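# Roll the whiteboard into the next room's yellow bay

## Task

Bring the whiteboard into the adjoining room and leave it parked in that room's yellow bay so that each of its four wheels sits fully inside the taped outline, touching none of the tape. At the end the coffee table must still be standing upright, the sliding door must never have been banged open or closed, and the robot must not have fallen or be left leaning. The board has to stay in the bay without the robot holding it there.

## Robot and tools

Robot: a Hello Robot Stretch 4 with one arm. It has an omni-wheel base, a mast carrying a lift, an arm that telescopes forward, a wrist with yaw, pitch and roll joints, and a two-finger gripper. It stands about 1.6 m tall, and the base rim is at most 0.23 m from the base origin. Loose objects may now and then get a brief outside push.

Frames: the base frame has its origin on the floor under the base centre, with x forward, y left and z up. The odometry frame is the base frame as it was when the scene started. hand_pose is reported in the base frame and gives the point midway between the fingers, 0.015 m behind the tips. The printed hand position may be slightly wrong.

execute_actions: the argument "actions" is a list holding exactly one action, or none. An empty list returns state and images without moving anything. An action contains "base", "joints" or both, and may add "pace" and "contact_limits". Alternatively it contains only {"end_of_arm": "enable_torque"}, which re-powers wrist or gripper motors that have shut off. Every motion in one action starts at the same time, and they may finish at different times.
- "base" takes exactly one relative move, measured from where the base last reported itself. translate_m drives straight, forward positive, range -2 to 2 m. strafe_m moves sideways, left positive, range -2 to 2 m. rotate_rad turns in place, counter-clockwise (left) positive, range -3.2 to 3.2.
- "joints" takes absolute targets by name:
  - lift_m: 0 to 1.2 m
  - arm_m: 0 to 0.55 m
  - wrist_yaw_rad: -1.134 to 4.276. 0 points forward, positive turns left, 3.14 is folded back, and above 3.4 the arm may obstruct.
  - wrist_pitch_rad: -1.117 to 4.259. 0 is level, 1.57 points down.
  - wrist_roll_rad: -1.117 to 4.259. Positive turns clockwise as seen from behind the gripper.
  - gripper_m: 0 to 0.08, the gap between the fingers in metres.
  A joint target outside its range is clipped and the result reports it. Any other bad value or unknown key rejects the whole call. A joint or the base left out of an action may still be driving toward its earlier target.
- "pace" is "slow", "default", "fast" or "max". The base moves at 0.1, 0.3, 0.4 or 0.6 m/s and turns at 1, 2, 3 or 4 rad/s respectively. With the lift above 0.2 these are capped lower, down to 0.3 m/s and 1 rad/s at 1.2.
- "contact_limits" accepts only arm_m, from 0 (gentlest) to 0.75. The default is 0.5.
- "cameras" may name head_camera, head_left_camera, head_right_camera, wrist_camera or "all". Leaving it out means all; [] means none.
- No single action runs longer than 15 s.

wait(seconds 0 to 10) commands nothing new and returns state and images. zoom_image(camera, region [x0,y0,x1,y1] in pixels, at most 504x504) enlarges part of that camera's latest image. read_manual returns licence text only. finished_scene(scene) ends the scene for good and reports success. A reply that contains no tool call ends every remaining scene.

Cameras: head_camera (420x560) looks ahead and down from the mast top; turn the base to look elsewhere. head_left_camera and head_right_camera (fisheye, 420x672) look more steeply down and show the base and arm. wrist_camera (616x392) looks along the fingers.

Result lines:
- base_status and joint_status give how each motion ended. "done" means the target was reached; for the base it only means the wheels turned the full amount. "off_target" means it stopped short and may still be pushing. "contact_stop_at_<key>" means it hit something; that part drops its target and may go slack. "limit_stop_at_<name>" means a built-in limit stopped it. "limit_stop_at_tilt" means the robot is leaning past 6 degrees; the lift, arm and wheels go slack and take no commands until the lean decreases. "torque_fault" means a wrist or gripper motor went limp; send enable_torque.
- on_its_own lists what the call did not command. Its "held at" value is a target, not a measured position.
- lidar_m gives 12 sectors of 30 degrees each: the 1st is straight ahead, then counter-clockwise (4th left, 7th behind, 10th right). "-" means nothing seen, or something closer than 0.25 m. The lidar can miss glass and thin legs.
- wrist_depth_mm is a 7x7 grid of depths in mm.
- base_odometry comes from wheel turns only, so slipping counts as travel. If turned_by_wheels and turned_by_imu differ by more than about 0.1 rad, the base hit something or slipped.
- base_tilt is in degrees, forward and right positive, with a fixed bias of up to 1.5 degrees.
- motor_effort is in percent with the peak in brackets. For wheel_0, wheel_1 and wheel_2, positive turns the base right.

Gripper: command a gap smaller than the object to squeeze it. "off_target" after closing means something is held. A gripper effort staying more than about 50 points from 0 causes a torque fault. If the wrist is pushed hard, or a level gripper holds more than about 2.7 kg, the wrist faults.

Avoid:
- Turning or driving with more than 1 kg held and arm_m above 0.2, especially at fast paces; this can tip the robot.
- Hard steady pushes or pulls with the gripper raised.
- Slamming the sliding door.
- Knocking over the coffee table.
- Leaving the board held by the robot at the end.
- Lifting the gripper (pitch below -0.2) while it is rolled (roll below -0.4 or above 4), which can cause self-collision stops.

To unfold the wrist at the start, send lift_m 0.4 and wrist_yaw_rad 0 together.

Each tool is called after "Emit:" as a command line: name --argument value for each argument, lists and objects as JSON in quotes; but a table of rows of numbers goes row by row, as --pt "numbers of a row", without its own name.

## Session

Emit:
execute_actions --actions '[]'

Scene clock: 0.00 s.
base_odometry: x=+0.000 y=+0.000 heading=+0.000 (m, m, rad; odometry frame)
turned_by_wheels: +0.000 (rad since the last result)
turned_by_imu: +0.000 (rad since the last result)
base_tilt: forward=-0.1 right=-0.5 (deg)
lidar_m: 1.24 1.18 1.29 1.78 1.13 0.69 0.61 0.62 0.77 0.91 0.89 1.11
base_status: not commanded
joint_positions: lift_m=+0.239 arm_m=-0.002 wrist_yaw_rad=+3.179 wrist_pitch_rad=+0.003 wrist_roll_rad=-0.003 gripper_m=+0.040
joint_status: not commanded
motor_effort: lift_m=+19 arm_m=+0 wrist_yaw_rad=-1 wrist_pitch_rad=-9 wrist_roll_rad=+2 gripper_m=+1 wheel_0=+0 wheel_1=-1 wheel_2=+1 (%)
hand_pose: x=-0.0464 y=+0.0794 z=+0.4167 quat_wxyz=(-0.019, -0.002, -0.002, +1.000) (m; base frame)
wrist_depth_mm: - 136 135 750 778 798 831 / - - 136 759 778 809 831 / - 110 137 759 778 809 831 / 142 139 183 768 788 820 842 / 204 723 741 768 798 809 854 / 212 715 146 768 144 820 842 / 206 - - - - - 842
pictures: head_camera, head_left_camera, head_right_camera, wrist_camera
camera_calibration (this result's frames):
wrist_camera: T_world_to_cam=[[-0.0524158, 0.998309, -0.0251219, -0.062168], [0.0601488, -0.0219547, -0.997948, 0.468595], [-0.996812, -0.0538193, -0.0588963, 0.14028], [0, 0, 0, 1]] pos_world=[0.108389, 0.0799005, 0.474334]
Images, in order (width x height): head_camera 420x560, head_left_camera 420x672, head_right_camera 420x672, wrist_camera 616x392.

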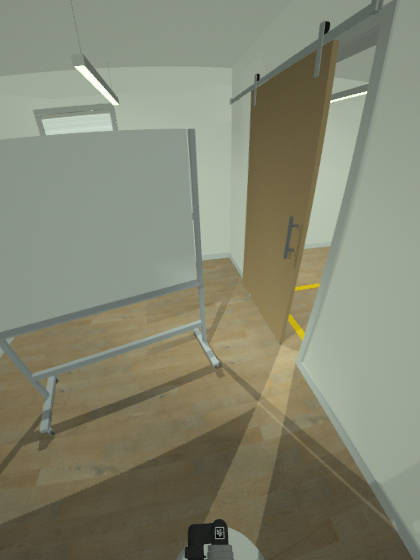

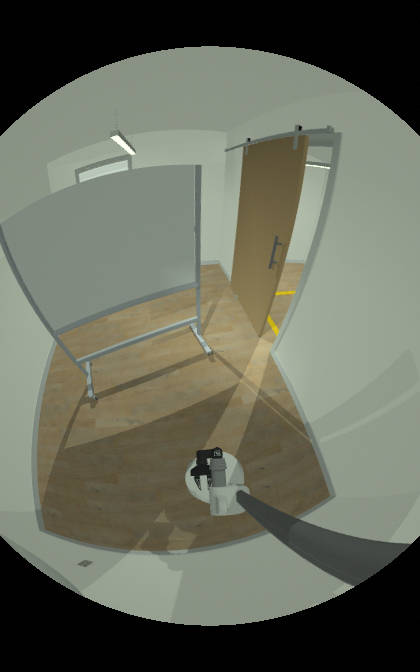

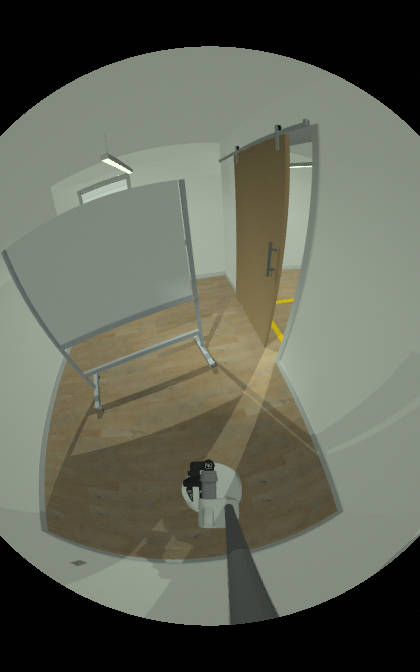

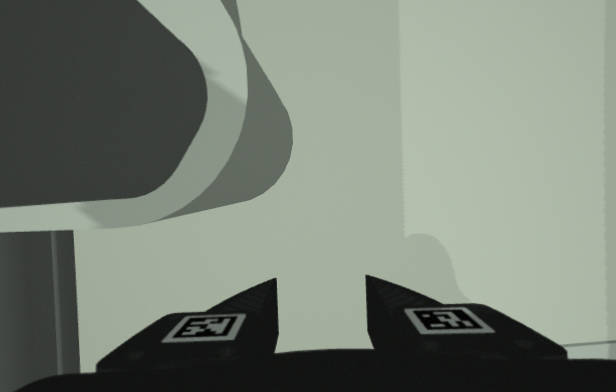

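Emit:
zoom_image --camera "head_left_camera" --region '[20, 240, 360, 560]'

Emit:
zoom_image --camera "head_camera" --region '[0, 230, 420, 560]'

Region (20, 240, 360, 560) of head_left_camera's 420x672 image, scaled by 1.482, with more detail than that image has; it fills the top 474 rows of this view, and the rest is white.

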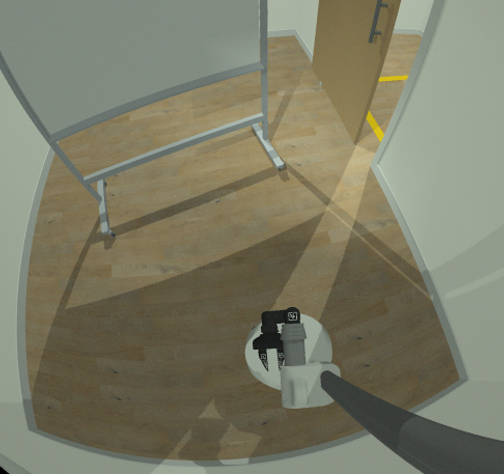

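Region (0, 230, 420, 560) of head_camera's 420x560 image, scaled by 1.200, with more detail than that image has; it fills the top 396 rows of this view, and the rest is white.

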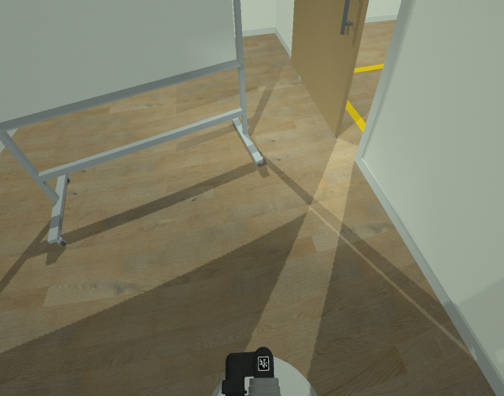

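Emit:
execute_actions --actions '[{"base": {"rotate_rad": 0.17}, "joints": {"lift_m": 0.6, "wrist_yaw_rad": 0}}]' --cameras '[]'

Emit:
execute_actions --actions '[{"base": {"strafe_m": -0.56}, "joints": {"lift_m": 0.825, "gripper_m": 0.08}, "pace": "fast"}]' --cameras '["head_camera", "head_right_camera", "wrist_camera"]'

Scene clock: 43.07 s.
base_odometry: x=+0.000 y=+0.000 heading=+0.169 (m, m, rad; odometry frame)
turned_by_wheels: +0.169 (rad since the last result)
turned_by_imu: +0.167 (rad since the last result)
base_tilt: forward=-0.1 right=-0.5 (deg)
lidar_m: 1.21 1.22 1.44 1.79 0.92 0.65 0.60 0.63 0.87 0.89 0.95 1.29
base_status: done
joint_positions: lift_m=+0.600 arm_m=-0.002 wrist_yaw_rad=+0.000 wrist_pitch_rad=+0.003 wrist_roll_rad=-0.003 gripper_m=+0.040
joint_status: all done
motor_effort: lift_m=+23(25) arm_m=+0(0) wrist_yaw_rad=-3(9) wrist_pitch_rad=-8(8) wrist_roll_rad=+2(2) gripper_m=+1(1) wheel_0=-4(7) wheel_1=-3(7) wheel_2=-4(8) (%)
hand_pose: x=+0.3820 y=-0.0873 z=+0.7772 quat_wxyz=(+1.000, -0.002, +0.002, +0.000) (m; base frame)
wrist_depth_mm: 946 991 1042 1098 - 1576 1138 / 946 976 1042 1118 - 1618 1098 / 960 991 1060 1118 - 1576 1098 / 960 1008 1060 1098 - 1661 1160 / - - - - - 1661 1160 / - - 146 - 144 1464 1182 / 1921 - - - - - 1138
pictures: none
No camera images: the call's "cameras" was empty. Leave "cameras" out to get every camera's image.

Scene clock: 45.60 s.
base_odometry: x=+0.094 y=-0.552 heading=+0.169 (m, m, rad; odometry frame)
turned_by_wheels: +0.000 (rad since the last result)
turned_by_imu: +0.000 (rad since the last result)
base_tilt: forward=-0.2 right=-0.6 (deg)
lidar_m: 1.32 1.36 1.61 2.34 0.90 0.62 0.60 0.49 0.33 0.34 0.34 0.48
base_status: done
joint_positions: lift_m=+0.825 arm_m=-0.002 wrist_yaw_rad=+0.000 wrist_pitch_rad=+0.003 wrist_roll_rad=-0.003 gripper_m=+0.080
joint_status: all done
motor_effort: lift_m=+22(25) arm_m=+0(0) wrist_yaw_rad=+0(1) wrist_pitch_rad=-6(8) wrist_roll_rad=+2(2) gripper_m=+2(1) wheel_0=-1(11) wheel_1=+2(13) wheel_2=+0(3) (%)
hand_pose: x=+0.3820 y=-0.0874 z=+1.0023 quat_wxyz=(+1.000, -0.002, +0.002, +0.000) (m; base frame)
wrist_depth_mm: 1078 1118 - - 1118 549 379 / 1078 1138 - - 1160 554 382 / 1078 1138 - - 1182 559 384 / 1078 1138 - - 1229 559 389 / 1078 1138 - - 1281 574 392 / - 1118 166 - 1098 128 377 / - - 135 - - - -
pictures: head_camera, head_right_camera, wrist_camera
camera_calibration (this result's frames):
wrist_camera: T_world_to_cam=[[0.0152232, -0.999569, -0.0251185, -0.0589136], [-0.0592739, 0.024175, -0.997949, 1.07323], [0.998126, 0.0166808, -0.0588803, -0.163064], [0, 0, 0, 1]] pos_world=[0.227269, -0.0821135, 1.05994]
Images, in order (width x height): head_camera 420x560, head_right_camera 420x672, wrist_camera 616x392.

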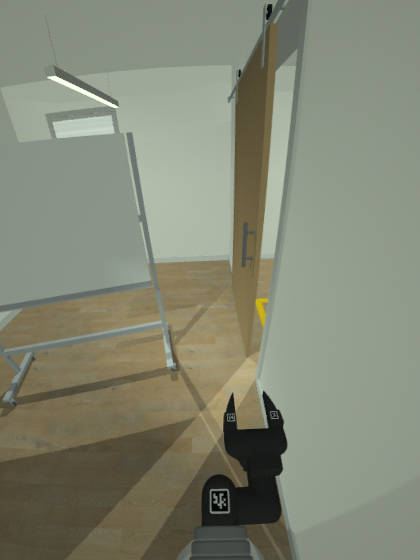

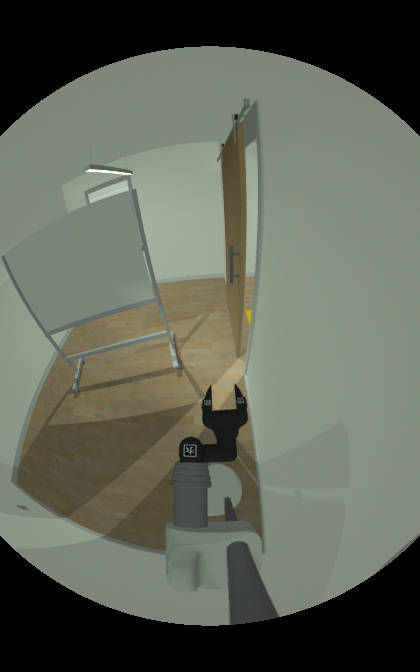

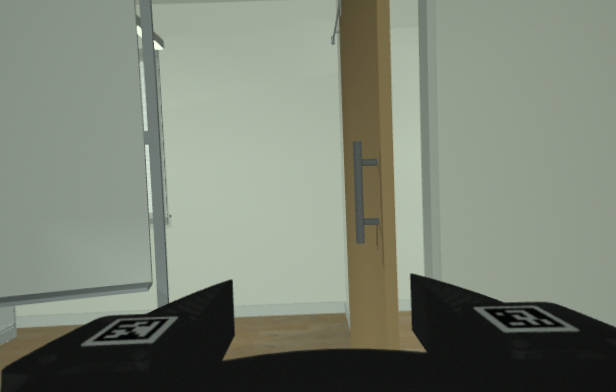

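Emit:
execute_actions --actions '[{"base": {"strafe_m": 0.04}, "joints": {"arm_m": 0.1, "wrist_yaw_rad": -0.8}}]' --cameras '[]'

Emit:
execute_actions --actions '[{"base": {"translate_m": 0.85}, "pace": "fast"}]' --cameras '["head_camera", "head_right_camera", "wrist_camera"]'

Scene clock: 54.10 s.
base_odometry: x=+0.088 y=-0.513 heading=+0.169 (m, m, rad; odometry frame)
turned_by_wheels: +0.000 (rad since the last result)
turned_by_imu: -0.001 (rad since the last result)
base_tilt: forward=-0.1 right=-0.5 (deg)
lidar_m: 1.32 1.35 1.62 2.31 0.88 0.63 0.61 0.56 0.40 0.35 0.36 0.53
base_status: done
joint_positions: lift_m=+0.825 arm_m=+0.099 wrist_yaw_rad=-0.800 wrist_pitch_rad=+0.003 wrist_roll_rad=-0.003 gripper_m=+0.080
joint_status: all done
motor_effort: lift_m=+23(22) arm_m=+8(9) wrist_yaw_rad=-1(8) wrist_pitch_rad=-8(6) wrist_roll_rad=+2(2) gripper_m=+2(2) wheel_0=+0(8) wheel_1=+1(10) wheel_2=+1(2) (%)
hand_pose: x=+0.3550 y=-0.2134 z=+1.0023 quat_wxyz=(+0.921, -0.001, +0.002, -0.389) (m; base frame)
wrist_depth_mm: 1098 691 496 384 317 267 237 / 1042 707 504 389 319 270 238 / 1060 723 512 394 322 272 241 / 917 723 521 399 324 274 242 / 946 715 530 404 329 277 243 / 1078 683 166 410 329 128 241 / - - 135 - - - -
pictures: none
No camera images: the call's "cameras" was empty. Leave "cameras" out to get every camera's image.

Scene clock: 57.67 s.
base_odometry: x=+0.925 y=-0.369 heading=+0.169 (m, m, rad; odometry frame)
turned_by_wheels: +0.000 (rad since the last result)
turned_by_imu: -0.004 (rad since the last result)
base_tilt: forward=+0.0 right=-0.7 (deg)
lidar_m: 1.10 0.59 0.62 1.08 2.15 1.52 1.46 0.55 0.37 0.34 0.38 0.52
base_status: done
joint_positions: lift_m=+0.825 arm_m=+0.099 wrist_yaw_rad=-0.800 wrist_pitch_rad=+0.003 wrist_roll_rad=-0.003 gripper_m=+0.080
joint_status: not commanded
motor_effort: lift_m=+23(23) arm_m=+8(8) wrist_yaw_rad=-1(2) wrist_pitch_rad=-8(8) wrist_roll_rad=+2(2) gripper_m=+3(4) wheel_0=+0(6) wheel_1=+1(7) wheel_2=+0(15) (%)
hand_pose: x=+0.3549 y=-0.2135 z=+1.0023 quat_wxyz=(+0.921, -0.001, +0.002, -0.389) (m; base frame)
wrist_depth_mm: 798 496 332 282 - - 1863 / 820 504 320 283 - - 1983 / 854 517 285 283 - - 1921 / 891 530 330 287 - - 1921 / 931 539 336 290 - - 1921 / 960 492 166 294 - 128 1921 / - - 135 - - - -
pictures: head_camera, head_right_camera, wrist_camera
camera_calibration (this result's frames):
wrist_camera: T_world_to_cam=[[-0.706413, -0.707354, -0.0251176, 0.134024], [-0.0239547, 0.0593593, -0.997949, 1.06964], [0.707394, -0.704363, -0.0588767, -0.184672], [0, 0, 0, 1]] pos_world=[0.250936, -0.0987671, 1.05994]
Images, in order (width x height): head_camera 420x560, head_right_camera 420x672, wrist_camera 616x392.

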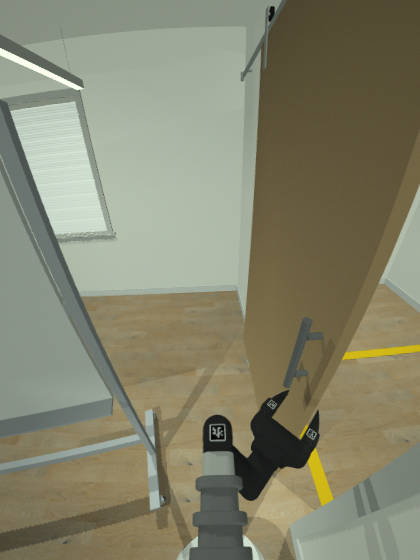

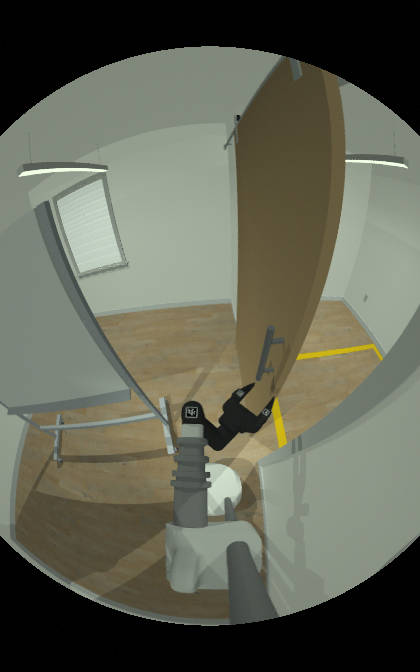

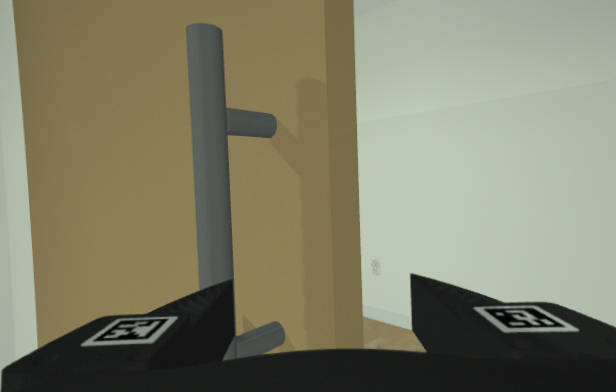

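Emit:
execute_actions --actions '[{"base": {"translate_m": 0.14}, "joints": {"lift_m": 0.85}}]' --cameras '["wrist_camera"]'

Scene clock: 60.97 s.
base_odometry: x=+1.063 y=-0.346 heading=+0.170 (m, m, rad; odometry frame)
turned_by_wheels: +0.000 (rad since the last result)
turned_by_imu: -0.002 (rad since the last result)
base_tilt: forward=-0.1 right=-0.6 (deg)
lidar_m: 1.11 0.53 0.50 0.80 2.32 1.68 1.60 0.54 0.36 0.33 0.41 0.42
base_status: done
joint_positions: lift_m=+0.850 arm_m=+0.099 wrist_yaw_rad=-0.800 wrist_pitch_rad=+0.003 wrist_roll_rad=-0.003 gripper_m=+0.080
joint_status: all done
motor_effort: lift_m=+23(24) arm_m=+8(8) wrist_yaw_rad=-1(1) wrist_pitch_rad=-6(7) wrist_roll_rad=+2(3) gripper_m=+3(4) wheel_0=+3(4) wheel_1=+2(8) wheel_2=-2(11) (%)
hand_pose: x=+0.3550 y=-0.2135 z=+1.0272 quat_wxyz=(+0.921, -0.001, +0.002, -0.389) (m; base frame)
wrist_depth_mm: 778 484 349 271 207 189 186 / 820 492 353 274 208 190 189 / 842 508 359 278 180 192 190 / 878 517 366 281 212 193 191 / 904 530 370 285 214 195 191 / 1205 477 166 289 166 128 1008 / - - 135 - - - -
pictures: wrist_camera
camera_calibration (this result's frames):
wrist_camera: T_world_to_cam=[[-0.706414, -0.707353, -0.0251176, 0.134663], [-0.0239547, 0.0593594, -0.997949, 1.09453], [0.707393, -0.704364, -0.0588767, -0.183216], [0, 0, 0, 1]] pos_world=[0.250953, -0.0987671, 1.08488]
Images, in order (width x height): wrist_camera 616x392.

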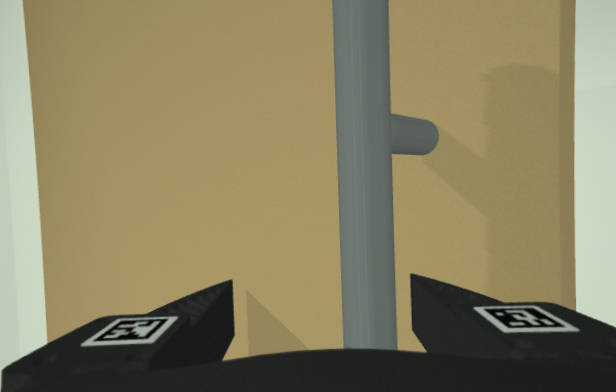

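Emit:
execute_actions --actions '[{"base": {"strafe_m": -0.04}, "joints": {"arm_m": 0.106}}]' --cameras '["wrist_camera"]'

Emit:
execute_actions --actions '[{"joints": {"gripper_m": 0.015}}]' --cameras '["wrist_camera"]'

Scene clock: 64.07 s.
base_odometry: x=+1.070 y=-0.385 heading=+0.170 (m, m, rad; odometry frame)
turned_by_wheels: +0.000 (rad since the last result)
turned_by_imu: -0.001 (rad since the last result)
base_tilt: forward=-0.2 right=-0.5 (deg)
lidar_m: 0.93 0.58 0.51 0.83 2.34 1.69 1.44 0.48 0.30 0.29 0.44 0.38
base_status: done
joint_positions: lift_m=+0.850 arm_m=+0.105 wrist_yaw_rad=-0.800 wrist_pitch_rad=+0.003 wrist_roll_rad=-0.003 gripper_m=+0.080
joint_status: all done
motor_effort: lift_m=+23(23) arm_m=+8(9) wrist_yaw_rad=+1(1) wrist_pitch_rad=-7(7) wrist_roll_rad=+2(2) gripper_m=+3(2) wheel_0=+1(8) wheel_1=+0(8) wheel_2=+0(1) (%)
hand_pose: x=+0.3609 y=-0.2135 z=+1.0272 quat_wxyz=(+0.921, -0.001, +0.002, -0.389) (m; base frame)
wrist_depth_mm: 627 389 279 131 178 151 1756 / 654 397 283 131 179 152 1756 / 676 402 287 131 168 153 1756 / 699 413 293 132 183 154 1756 / 723 424 297 134 185 156 1808 / 750 382 166 135 187 128 1808 / - - 135 - - - -
pictures: wrist_camera
camera_calibration (this result's frames):
wrist_camera: T_world_to_cam=[[-0.706389, -0.707378, -0.0251177, 0.138866], [-0.0239567, 0.0593584, -0.997949, 1.09467], [0.707419, -0.704338, -0.0588765, -0.187439], [0, 0, 0, 1]] pos_world=[0.256916, -0.0987677, 1.08488]
Images, in order (width x height): wrist_camera 616x392.

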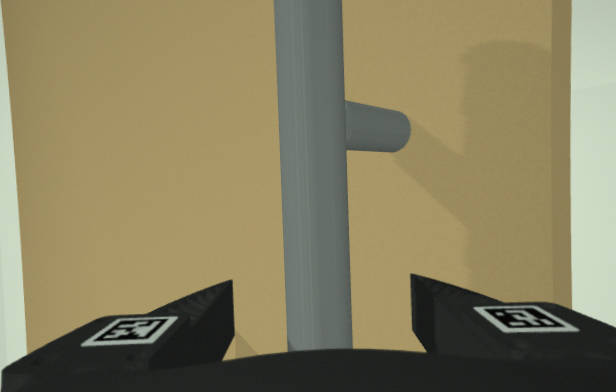

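Scene clock: 65.33 s.
base_odometry: x=+1.070 y=-0.385 heading=+0.170 (m, m, rad; odometry frame)
turned_by_wheels: +0.000 (rad since the last result)
turned_by_imu: +0.000 (rad since the last result)
base_tilt: forward=-0.1 right=-0.6 (deg)
lidar_m: 0.95 0.55 0.51 0.81 2.35 1.67 1.41 0.48 0.32 0.29 0.44 0.38
base_status: not commanded
joint_positions: lift_m=+0.850 arm_m=+0.105 wrist_yaw_rad=-0.797 wrist_pitch_rad=+0.003 wrist_roll_rad=-0.003 gripper_m=+0.023
joint_status: gripper_m off_target (ended at +0.023, target +0.015)
on_its_own: gripper_m is held at +0.019, not at your +0.015, by its contact guard: the fingers met something
motor_effort: lift_m=+23(23) arm_m=+8(8) wrist_yaw_rad=-7(12) wrist_pitch_rad=-6(9) wrist_roll_rad=+1(0) gripper_m=-33(34) wheel_0=+1(1) wheel_1=+0(0) wheel_2=+0(1) (%)
hand_pose: x=+0.3616 y=-0.2132 z=+1.0272 quat_wxyz=(+0.922, -0.001, +0.002, -0.388) (m; base frame)
wrist_depth_mm: 640 394 282 130 180 152 154 / 668 402 286 131 180 153 156 / 691 413 291 132 170 154 158 / 723 421 296 133 184 155 158 / 750 430 300 135 186 156 158 / 778 439 285 133 134 154 158 / 842 492 - - - - 157
pictures: wrist_camera
camera_calibration (this result's frames):
wrist_camera: T_world_to_cam=[[-0.704457, -0.709277, -0.0258238, 0.139126], [-0.0235553, 0.0597288, -0.997937, 1.09461], [0.709356, -0.702395, -0.0587836, -0.18813], [0, 0, 0, 1]] pos_world=[0.257243, -0.0988426, 1.08489]
Images, in order (width x height): wrist_camera 616x392.

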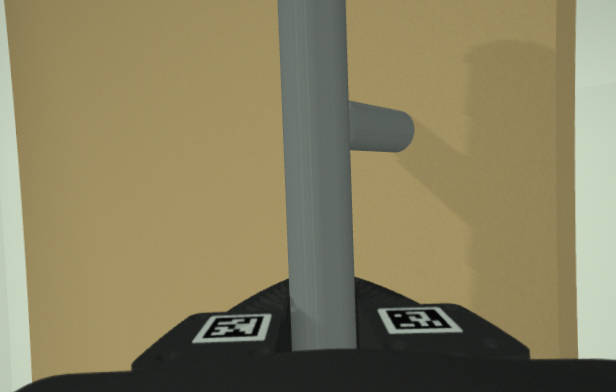

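Emit:
execute_actions --actions '[{"base": {"translate_m": 0.48}, "pace": "slow"}]' --cameras '["head_camera", "head_right_camera"]'

Emit:
zoom_image --camera "head_camera" --region '[220, 380, 420, 560]'

Scene clock: 73.13 s.
base_odometry: x=+1.542 y=-0.303 heading=+0.172 (m, m, rad; odometry frame)
turned_by_wheels: +0.002 (rad since the last result)
turned_by_imu: +0.006 (rad since the last result)
base_tilt: forward=-0.1 right=-0.6 (deg)
lidar_m: 0.96 1.72 2.22 0.38 0.44 2.17 1.32 0.52 0.55 2.33 2.40 0.37
base_status: done
joint_positions: lift_m=+0.850 arm_m=+0.105 wrist_yaw_rad=-0.795 wrist_pitch_rad=+0.002 wrist_roll_rad=-0.003 gripper_m=+0.023
joint_status: not commanded
on_its_own: gripper_m is held at +0.019, not at your +0.015, by its contact guard: the fingers met something; wrist_yaw_rad is at rest, and its effort (-15) is outside its rest range (-13 to +13)
motor_effort: lift_m=+23(23) arm_m=+8(8) wrist_yaw_rad=-15(21) wrist_pitch_rad=-3(7) wrist_roll_rad=+0(0) gripper_m=-30(34) wheel_0=+24(27) wheel_1=+5(7) wheel_2=+2(10) (%)
hand_pose: x=+0.3621 y=-0.2130 z=+1.0275 quat_wxyz=(+0.922, -0.001, +0.001, -0.387) (m; base frame)
wrist_depth_mm: 715 413 289 130 179 151 946 / 741 421 293 130 180 152 946 / 778 433 297 132 169 153 960 / 809 442 301 133 184 154 960 / 854 452 307 135 186 155 960 / 891 459 290 132 132 153 976 / 1118 525 - - - - 991
pictures: head_camera, head_right_camera
Images, in order (width x height): head_camera 420x560, head_right_camera 420x672.

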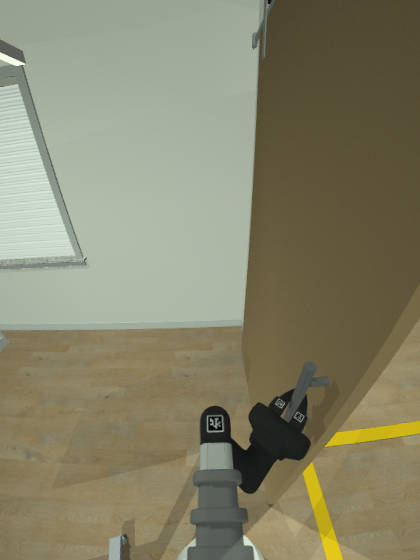

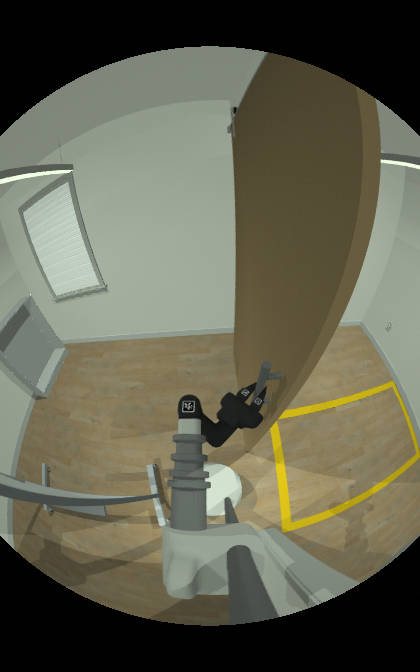

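Region (220, 380, 420, 560) of head_camera's 420x560 image, scaled by 2.520, with more detail than that image has; it fills the top 454 rows of this view, and the rest is white.

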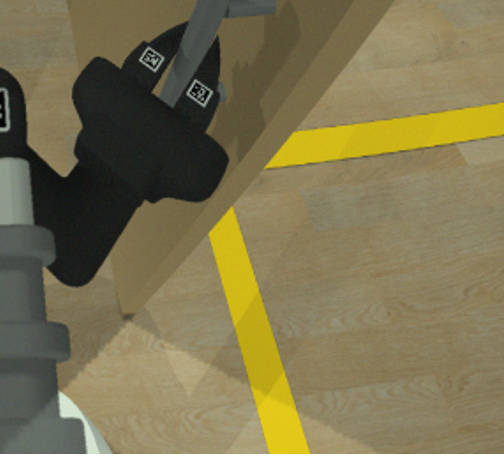

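Emit:
execute_actions --actions '[{"base": {"strafe_m": 0.015}, "pace": "slow"}]' --cameras '[]'

Emit:
execute_actions --actions '[{"base": {"translate_m": 0.12}, "pace": "slow"}]' --cameras '["head_camera"]'

Emit:
zoom_image --camera "head_camera" --region '[220, 380, 420, 560]'

Scene clock: 76.77 s.
base_odometry: x=+1.540 y=-0.288 heading=+0.171 (m, m, rad; odometry frame)
turned_by_wheels: -0.001 (rad since the last result)
turned_by_imu: -0.003 (rad since the last result)
base_tilt: forward=-0.1 right=-0.5 (deg)
lidar_m: 0.99 1.73 2.20 0.36 0.43 2.20 1.40 0.52 0.56 2.34 0.44 0.36
base_status: done
joint_positions: lift_m=+0.850 arm_m=+0.105 wrist_yaw_rad=-0.798 wrist_pitch_rad=+0.004 wrist_roll_rad=-0.003 gripper_m=+0.023
joint_status: not commanded
on_its_own: gripper_m is held at +0.019, not at your +0.015, by its contact guard: the fingers met something
motor_effort: lift_m=+23(23) arm_m=+6(7) wrist_yaw_rad=-3(29) wrist_pitch_rad=-8(10) wrist_roll_rad=+1(0) gripper_m=-32(32) wheel_0=-16(21) wheel_1=+3(7) wheel_2=+0(4) (%)
hand_pose: x=+0.3617 y=-0.2133 z=+1.0271 quat_wxyz=(+0.921, +0.000, +0.002, -0.389) (m; base frame)
wrist_depth_mm: 634 394 282 130 180 153 155 / 668 402 286 131 181 154 157 / 683 410 291 132 170 155 158 / 715 418 296 134 185 156 159 / 741 427 300 134 186 157 159 / 750 436 283 133 135 154 158 / 820 473 - - - - 158
pictures: none
No camera images: the call's "cameras" was empty. Leave "cameras" out to get every camera's image.

Scene clock: 79.27 s.
base_odometry: x=+1.658 y=-0.268 heading=+0.171 (m, m, rad; odometry frame)
turned_by_wheels: +0.000 (rad since the last result)
turned_by_imu: -0.002 (rad since the last result)
base_tilt: forward=-0.2 right=-0.6 (deg)
lidar_m: 0.98 1.60 2.12 2.18 0.39 2.31 1.40 0.62 2.30 2.36 0.38 0.38
base_status: done
joint_positions: lift_m=+0.850 arm_m=+0.105 wrist_yaw_rad=-0.805 wrist_pitch_rad=+0.003 wrist_roll_rad=-0.003 gripper_m=+0.023
joint_status: not commanded
on_its_own: gripper_m is held at +0.019, not at your +0.015, by its contact guard: the fingers met something; wrist_yaw_rad is at rest, and its effort (+14) is outside its rest range (-13 to +13)
motor_effort: lift_m=+23(23) arm_m=+6(5) wrist_yaw_rad=+14(40) wrist_pitch_rad=-6(10) wrist_roll_rad=+0(0) gripper_m=-32(35) wheel_0=+1(14) wheel_1=+3(6) wheel_2=-7(16) (%)
hand_pose: x=+0.3603 y=-0.2139 z=+1.0273 quat_wxyz=(+0.920, -0.001, +0.002, -0.392) (m; base frame)
wrist_depth_mm: 621 392 281 130 180 153 156 / 654 399 286 131 181 153 157 / 676 407 290 132 170 154 158 / 699 415 294 134 185 156 159 / 723 424 297 134 186 157 159 / 750 433 282 133 135 154 158 / 809 469 - - - - 158
pictures: head_camera
Images, in order (width x height): head_camera 420x560.

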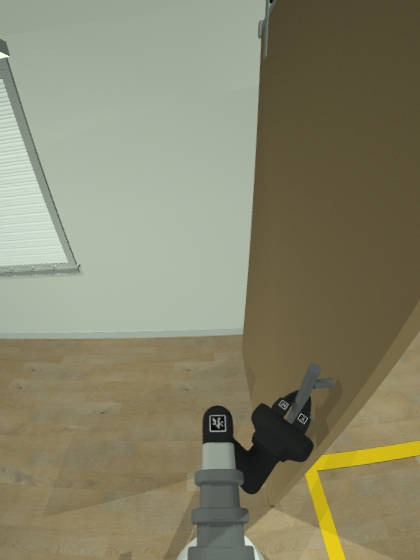

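Region (220, 380, 420, 560) of head_camera's 420x560 image, scaled by 2.520, with more detail than that image has; it fills the top 454 rows of this view, and the rest is white.

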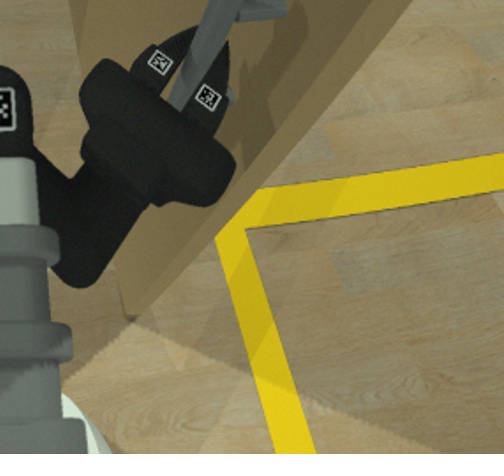

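Emit:
execute_actions --actions '[{"base": {"translate_m": 0.05}, "pace": "slow"}]' --cameras '[]'

Emit:
execute_actions --actions '[{"joints": {"gripper_m": 0.08}}]' --cameras '[]'

Emit:
execute_actions --actions '[{"base": {"strafe_m": 0.07}, "joints": {"arm_m": 0.05}, "pace": "slow"}]'

Scene clock: 83.83 s.
base_odometry: x=+1.707 y=-0.260 heading=+0.171 (m, m, rad; odometry frame)
turned_by_wheels: +0.000 (rad since the last result)
turned_by_imu: -0.002 (rad since the last result)
base_tilt: forward=-0.1 right=-0.6 (deg)
lidar_m: 0.96 1.53 2.05 2.16 0.46 2.35 1.39 0.65 2.36 2.35 0.41 0.38
base_status: done
joint_positions: lift_m=+0.850 arm_m=+0.105 wrist_yaw_rad=-0.804 wrist_pitch_rad=+0.003 wrist_roll_rad=-0.003 gripper_m=+0.023
joint_status: not commanded
on_its_own: gripper_m is held at +0.019, not at your +0.015, by its contact guard: the fingers met something
motor_effort: lift_m=+23(23) arm_m=+6(5) wrist_yaw_rad=+11(25) wrist_pitch_rad=-6(8) wrist_roll_rad=+0(0) gripper_m=-33(33) wheel_0=+2(6) wheel_1=+4(5) wheel_2=-5(11) (%)
hand_pose: x=+0.3605 y=-0.2138 z=+1.0274 quat_wxyz=(+0.920, -0.001, +0.002, -0.391) (m; base frame)
wrist_depth_mm: 627 392 282 130 180 152 155 / 654 399 286 131 180 154 157 / 683 410 290 132 170 154 158 / 707 418 296 134 184 156 158 / 732 427 298 134 186 157 158 / 759 433 283 133 135 154 158 / 809 488 - - - - 157
pictures: none
No camera images: the call's "cameras" was empty. Leave "cameras" out to get every camera's image.

Scene clock: 85.03 s.
base_odometry: x=+1.707 y=-0.260 heading=+0.171 (m, m, rad; odometry frame)
turned_by_wheels: +0.000 (rad since the last result)
turned_by_imu: +0.000 (rad since the last result)
base_tilt: forward=-0.1 right=-0.6 (deg)
lidar_m: 1.01 1.53 2.06 2.16 0.45 2.36 1.38 0.66 2.31 2.35 0.42 0.37
base_status: not commanded
joint_positions: lift_m=+0.850 arm_m=+0.105 wrist_yaw_rad=-0.800 wrist_pitch_rad=+0.003 wrist_roll_rad=-0.003 gripper_m=+0.080
joint_status: all done
motor_effort: lift_m=+23(23) arm_m=+5(5) wrist_yaw_rad=+0(11) wrist_pitch_rad=-6(6) wrist_roll_rad=+2(0) gripper_m=+2(34) wheel_0=+2(2) wheel_1=+4(4) wheel_2=-4(6) (%)
hand_pose: x=+0.3613 y=-0.2135 z=+1.0273 quat_wxyz=(+0.921, -0.001, +0.002, -0.390) (m; base frame)
wrist_depth_mm: 654 399 285 132 182 154 960 / 676 407 290 132 179 155 946 / 699 415 294 132 171 156 960 / 732 427 298 133 186 157 960 / 759 436 303 134 183 158 976 / 788 397 166 135 185 128 1808 / - - 135 - - - -
pictures: none
No camera images: the call's "cameras" was empty. Leave "cameras" out to get every camera's image.

Scene clock: 86.87 s.
base_odometry: x=+1.695 y=-0.191 heading=+0.171 (m, m, rad; odometry frame)
turned_by_wheels: +0.000 (rad since the last result)
turned_by_imu: -0.001 (rad since the last result)
base_tilt: forward=-0.1 right=-0.6 (deg)
lidar_m: 1.21 1.53 2.07 2.09 0.38 2.35 1.69 0.67 2.35 2.42 0.43 0.40
base_status: done
joint_positions: lift_m=+0.850 arm_m=+0.051 wrist_yaw_rad=-0.800 wrist_pitch_rad=+0.003 wrist_roll_rad=-0.003 gripper_m=+0.080
joint_status: all done
motor_effort: lift_m=+23(23) arm_m=-8(8) wrist_yaw_rad=-1(1) wrist_pitch_rad=-8(6) wrist_roll_rad=+2(2) gripper_m=+2(3) wheel_0=-2(7) wheel_1=+2(8) wheel_2=+1(2) (%)
hand_pose: x=+0.3078 y=-0.2135 z=+1.0273 quat_wxyz=(+0.921, -0.001, +0.002, -0.389) (m; base frame)
wrist_depth_mm: 931 574 410 319 260 236 1921 / 1042 585 415 324 264 237 1921 / 1025 603 424 325 253 239 1863 / 1025 615 430 330 260 240 1983 / 1042 627 439 334 264 241 1983 / 1042 569 166 338 266 128 1983 / - - 135 - - - -
pictures: head_camera, head_left_camera, head_right_camera, wrist_camera
camera_calibration (this result's frames):
wrist_camera: T_world_to_cam=[[-0.706476, -0.707292, -0.0250895, 0.101366], [-0.0237698, 0.0591429, -0.997966, 1.09342], [0.707338, -0.704443, -0.0585952, -0.150161], [0, 0, 0, 1]] pos_world=[0.203818, -0.0987529, 1.08494]
Images, in order (width x height): head_camera 420x560, head_left_camera 420x672, head_right_camera 420x672, wrist_camera 616x392.

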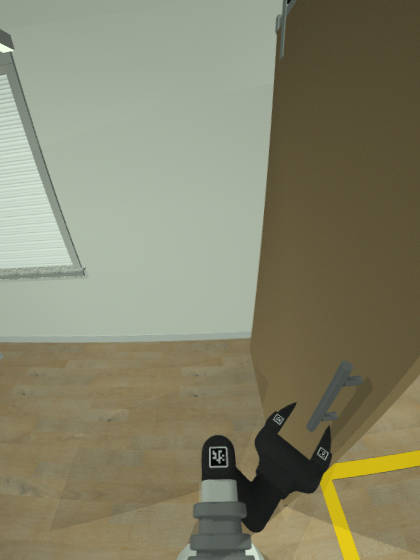

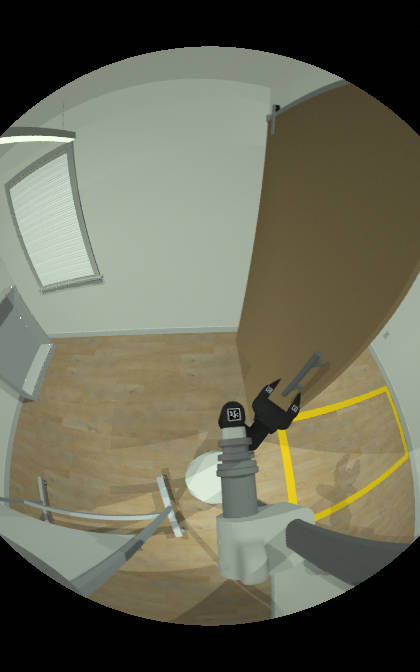

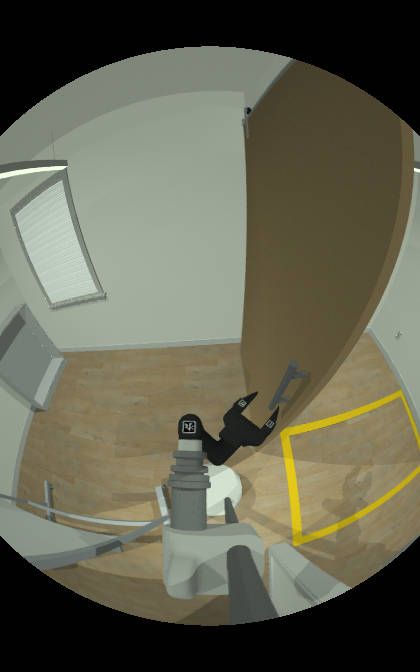

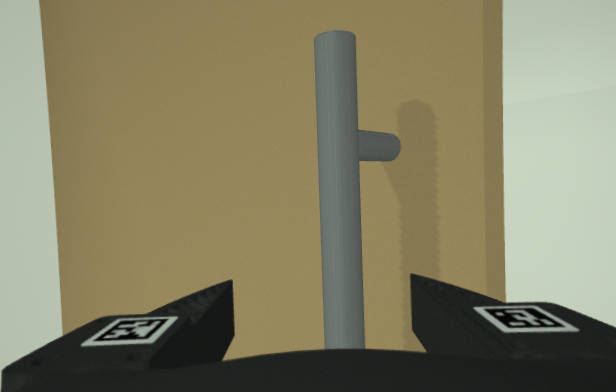

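Emit:
execute_actions --actions '[{"base": {"translate_m": -0.275}, "joints": {"arm_m": 0.0, "wrist_yaw_rad": 0.26, "lift_m": 0.35}}]' --cameras '[]'

Emit:
execute_actions --actions '[{"base": {"strafe_m": -0.14}}]' --cameras '["head_right_camera"]'

Emit:
execute_actions --actions '[{"base": {"rotate_rad": 1.59}}]'

Scene clock: 112.43 s.
base_odometry: x=+1.424 y=-0.238 heading=+0.171 (m, m, rad; odometry frame)
turned_by_wheels: +0.000 (rad since the last result)
turned_by_imu: -0.002 (rad since the last result)
base_tilt: forward=-0.2 right=-0.7 (deg)
lidar_m: 1.26 1.82 2.19 0.30 2.36 2.09 1.75 0.59 0.49 2.43 2.51 0.66
base_status: done
joint_positions: lift_m=+0.350 arm_m=+0.001 wrist_yaw_rad=+0.260 wrist_pitch_rad=+0.003 wrist_roll_rad=-0.003 gripper_m=+0.080
joint_status: all done
motor_effort: lift_m=+16(22) arm_m=-8(9) wrist_yaw_rad=-1(3) wrist_pitch_rad=-7(6) wrist_roll_rad=+2(1) gripper_m=+4(3) wheel_0=-3(5) wheel_1=-2(7) wheel_2=+1(11) (%)
hand_pose: x=+0.4003 y=-0.0298 z=+0.5279 quat_wxyz=(+0.992, -0.002, +0.001, +0.130) (m; base frame)
wrist_depth_mm: 1921 1756 1661 1537 1464 1366 661 / 1863 1808 1661 1537 1464 1366 668 / 1921 1808 1661 1576 1464 1366 699 / 1983 1808 1661 1576 1499 1397 699 / 1983 1863 1708 1576 1499 1430 715 / 1921 1808 166 1576 1499 128 640 / - - 135 - - - -
pictures: none
No camera images: the call's "cameras" was empty. Leave "cameras" out to get every camera's image.

Scene clock: 114.10 s.
base_odometry: x=+1.448 y=-0.376 heading=+0.171 (m, m, rad; odometry frame)
turned_by_wheels: +0.000 (rad since the last result)
turned_by_imu: -0.001 (rad since the last result)
base_tilt: forward=-0.1 right=-0.6 (deg)
lidar_m: 0.61 1.83 2.30 0.41 2.50 2.06 1.08 0.39 0.41 2.27 2.38 0.59
base_status: done
joint_positions: lift_m=+0.350 arm_m=+0.001 wrist_yaw_rad=+0.260 wrist_pitch_rad=+0.003 wrist_roll_rad=-0.003 gripper_m=+0.080
joint_status: not commanded
motor_effort: lift_m=+16(16) arm_m=-8(8) wrist_yaw_rad=-2(0) wrist_pitch_rad=-7(8) wrist_roll_rad=+2(2) gripper_m=+2(1) wheel_0=+0(10) wheel_1=-1(11) wheel_2=+0(0) (%)
hand_pose: x=+0.4003 y=-0.0298 z=+0.5279 quat_wxyz=(+0.992, -0.002, +0.001, +0.130) (m; base frame)
wrist_depth_mm: 1921 1756 1661 1537 1430 691 342 / 1863 1808 1661 1537 1464 699 357 / 1921 1808 1708 1576 1464 715 359 / 1983 1863 1661 1576 1499 732 364 / 1921 1808 1661 1576 1499 741 368 / 1863 1808 166 1576 1499 128 330 / - - 135 - - - -
pictures: head_right_camera
Images, in order (width x height): head_right_camera 420x672.

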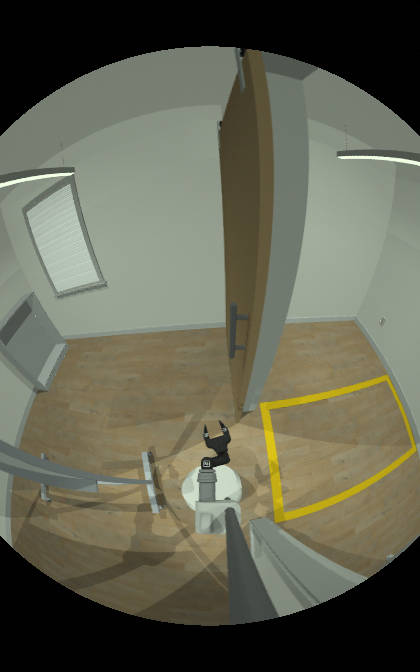

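Scene clock: 116.17 s.
base_odometry: x=+1.448 y=-0.376 heading=+1.760 (m, m, rad; odometry frame)
turned_by_wheels: +1.589 (rad since the last result)
turned_by_imu: +1.587 (rad since the last result)
base_tilt: forward=-0.1 right=-0.7 (deg)
lidar_m: 0.45 2.50 2.05 0.98 0.39 0.43 2.29 2.39 0.58 0.62 1.82 2.31
base_status: done
joint_positions: lift_m=+0.350 arm_m=+0.001 wrist_yaw_rad=+0.260 wrist_pitch_rad=+0.003 wrist_roll_rad=-0.003 gripper_m=+0.080
joint_status: not commanded
motor_effort: lift_m=+16(16) arm_m=-8(8) wrist_yaw_rad=-1(2) wrist_pitch_rad=-5(7) wrist_roll_rad=+2(2) gripper_m=+0(2) wheel_0=-4(7) wheel_1=-3(6) wheel_2=-3(8) (%)
hand_pose: x=+0.4004 y=-0.0297 z=+0.5279 quat_wxyz=(+0.992, -0.002, +0.001, +0.130) (m; base frame)
wrist_depth_mm: - - - 384 - 1921 1921 / - - - 647 - 1983 1921 / - - - - - - 1921 / - - - - - - 1921 / - - - - - - 1921 / 1863 1863 166 1499 203 128 1708 / - - 135 - - - -
pictures: head_camera, head_left_camera, head_right_camera, wrist_camera
camera_calibration (this result's frames):
wrist_camera: T_world_to_cam=[[0.271931, -0.961989, -0.0250927, -0.115137], [-0.0632837, 0.00814225, -0.997962, 0.600617], [0.960234, 0.272965, -0.0586642, -0.187599], [0, 0, 0, 1]] pos_world=[0.249458, -0.0644429, 0.585498]
Images, in order (width x height): head_camera 420x560, head_left_camera 420x672, head_right_camera 420x672, wrist_camera 616x392.

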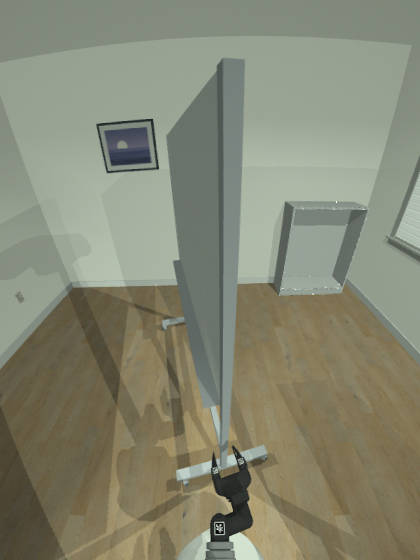

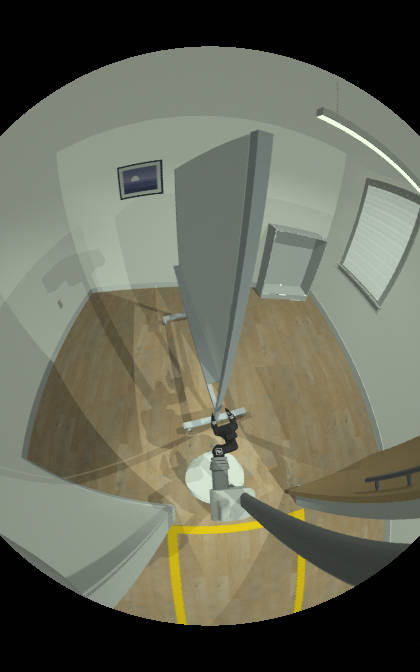

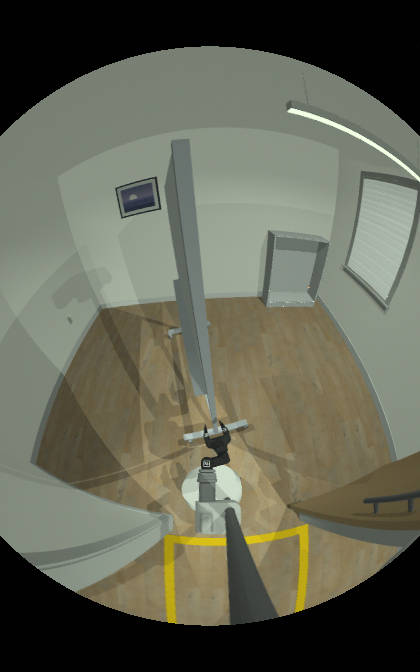

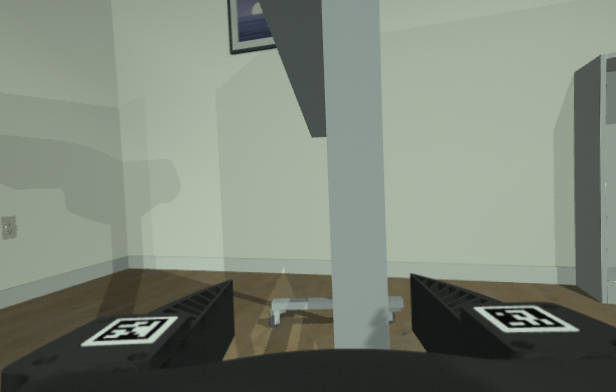

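Emit:
execute_actions --actions '[{"joints": {"arm_m": 0.088}}]' --cameras '["wrist_camera"]'

Emit:
execute_actions --actions '[{"joints": {"gripper_m": 0.015}}]' --cameras '["head_left_camera"]'

Emit:
zoom_image --camera "head_left_camera" --region '[100, 400, 380, 640]'

Scene clock: 120.23 s.
base_odometry: x=+1.448 y=-0.376 heading=+1.760 (m, m, rad; odometry frame)
turned_by_wheels: +0.000 (rad since the last result)
turned_by_imu: -0.002 (rad since the last result)
base_tilt: forward=-0.1 right=-0.5 (deg)
lidar_m: 0.45 2.53 2.06 1.03 0.40 0.43 2.30 2.42 0.60 0.63 1.85 2.31
base_status: not commanded
joint_positions: lift_m=+0.350 arm_m=+0.087 wrist_yaw_rad=+0.260 wrist_pitch_rad=+0.003 wrist_roll_rad=-0.003 gripper_m=+0.080
joint_status: all done
motor_effort: lift_m=+16(16) arm_m=+8(8) wrist_yaw_rad=+0(2) wrist_pitch_rad=-6(7) wrist_roll_rad=+1(2) gripper_m=+2(0) wheel_0=-4(4) wheel_1=-3(3) wheel_2=-3(3) (%)
hand_pose: x=+0.4854 y=-0.0298 z=+0.5278 quat_wxyz=(+0.992, -0.002, +0.001, +0.130) (m; base frame)
wrist_depth_mm: - - - 117 - 1921 1808 / - - - 118 - 1863 1808 / - - - 118 - 1983 1808 / - - - 119 - 1921 1863 / - - - 120 - - 1863 / 1863 1808 166 121 1397 128 1661 / - - 135 - - - -
pictures: wrist_camera
camera_calibration (this result's frames):
wrist_camera: T_world_to_cam=[[0.271748, -0.962041, -0.0250952, -0.138222], [-0.0634328, 0.00811404, -0.997953, 0.606034], [0.960276, 0.272784, -0.05882, -0.269214], [0, 0, 0, 1]] pos_world=[0.334523, -0.064455, 0.585489]
Images, in order (width x height): wrist_camera 616x392.

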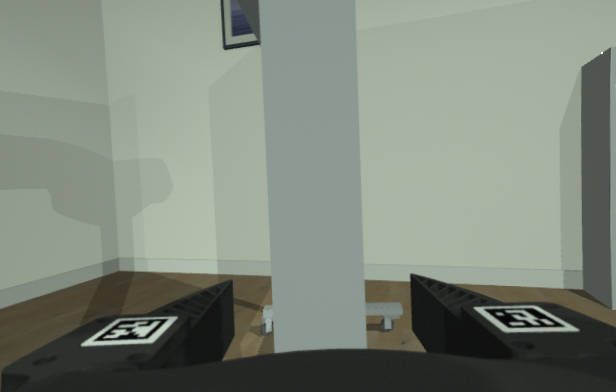

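Scene clock: 121.43 s.
base_odometry: x=+1.448 y=-0.376 heading=+1.760 (m, m, rad; odometry frame)
turned_by_wheels: +0.000 (rad since the last result)
turned_by_imu: +0.000 (rad since the last result)
base_tilt: forward=-0.1 right=-0.6 (deg)
lidar_m: 0.43 2.53 2.04 1.02 0.40 0.43 2.27 2.41 0.60 0.63 1.85 2.34
base_status: not commanded
joint_positions: lift_m=+0.350 arm_m=+0.087 wrist_yaw_rad=+0.261 wrist_pitch_rad=+0.003 wrist_roll_rad=-0.002 gripper_m=+0.029
joint_status: gripper_m off_target (ended at +0.029, target +0.015)
on_its_own: gripper_m is held at +0.025, not at your +0.015, by its contact guard: the fingers met something
motor_effort: lift_m=+16(16) arm_m=+8(8) wrist_yaw_rad=-4(5) wrist_pitch_rad=-6(7) wrist_roll_rad=+0(1) gripper_m=-37(38) wheel_0=-3(4) wheel_1=-3(3) wheel_2=-4(3) (%)
hand_pose: x=+0.4855 y=-0.0297 z=+0.5278 quat_wxyz=(+0.992, -0.001, +0.001, +0.130) (m; base frame)
wrist_depth_mm: - - - 116 - 1983 1808 / - - - 117 - 1921 1808 / - - - 118 - 1921 1808 / - - - 119 - 1921 1808 / - - - 120 - 1983 1863 / 1921 1756 1808 120 121 1756 1576 / 1336 1366 - - - - 1281
pictures: head_left_camera
Images, in order (width x height): head_left_camera 420x672.

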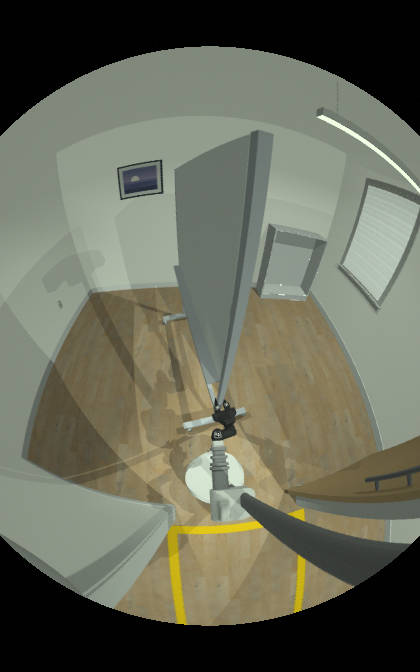

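Region (100, 400, 380, 640) of head_left_camera's 420x672 image, scaled by 1.800, with more detail than that image has; it fills the top 432 rows of this view, and the rest is white.

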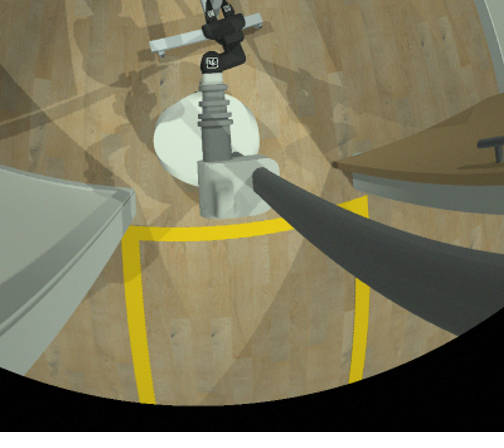

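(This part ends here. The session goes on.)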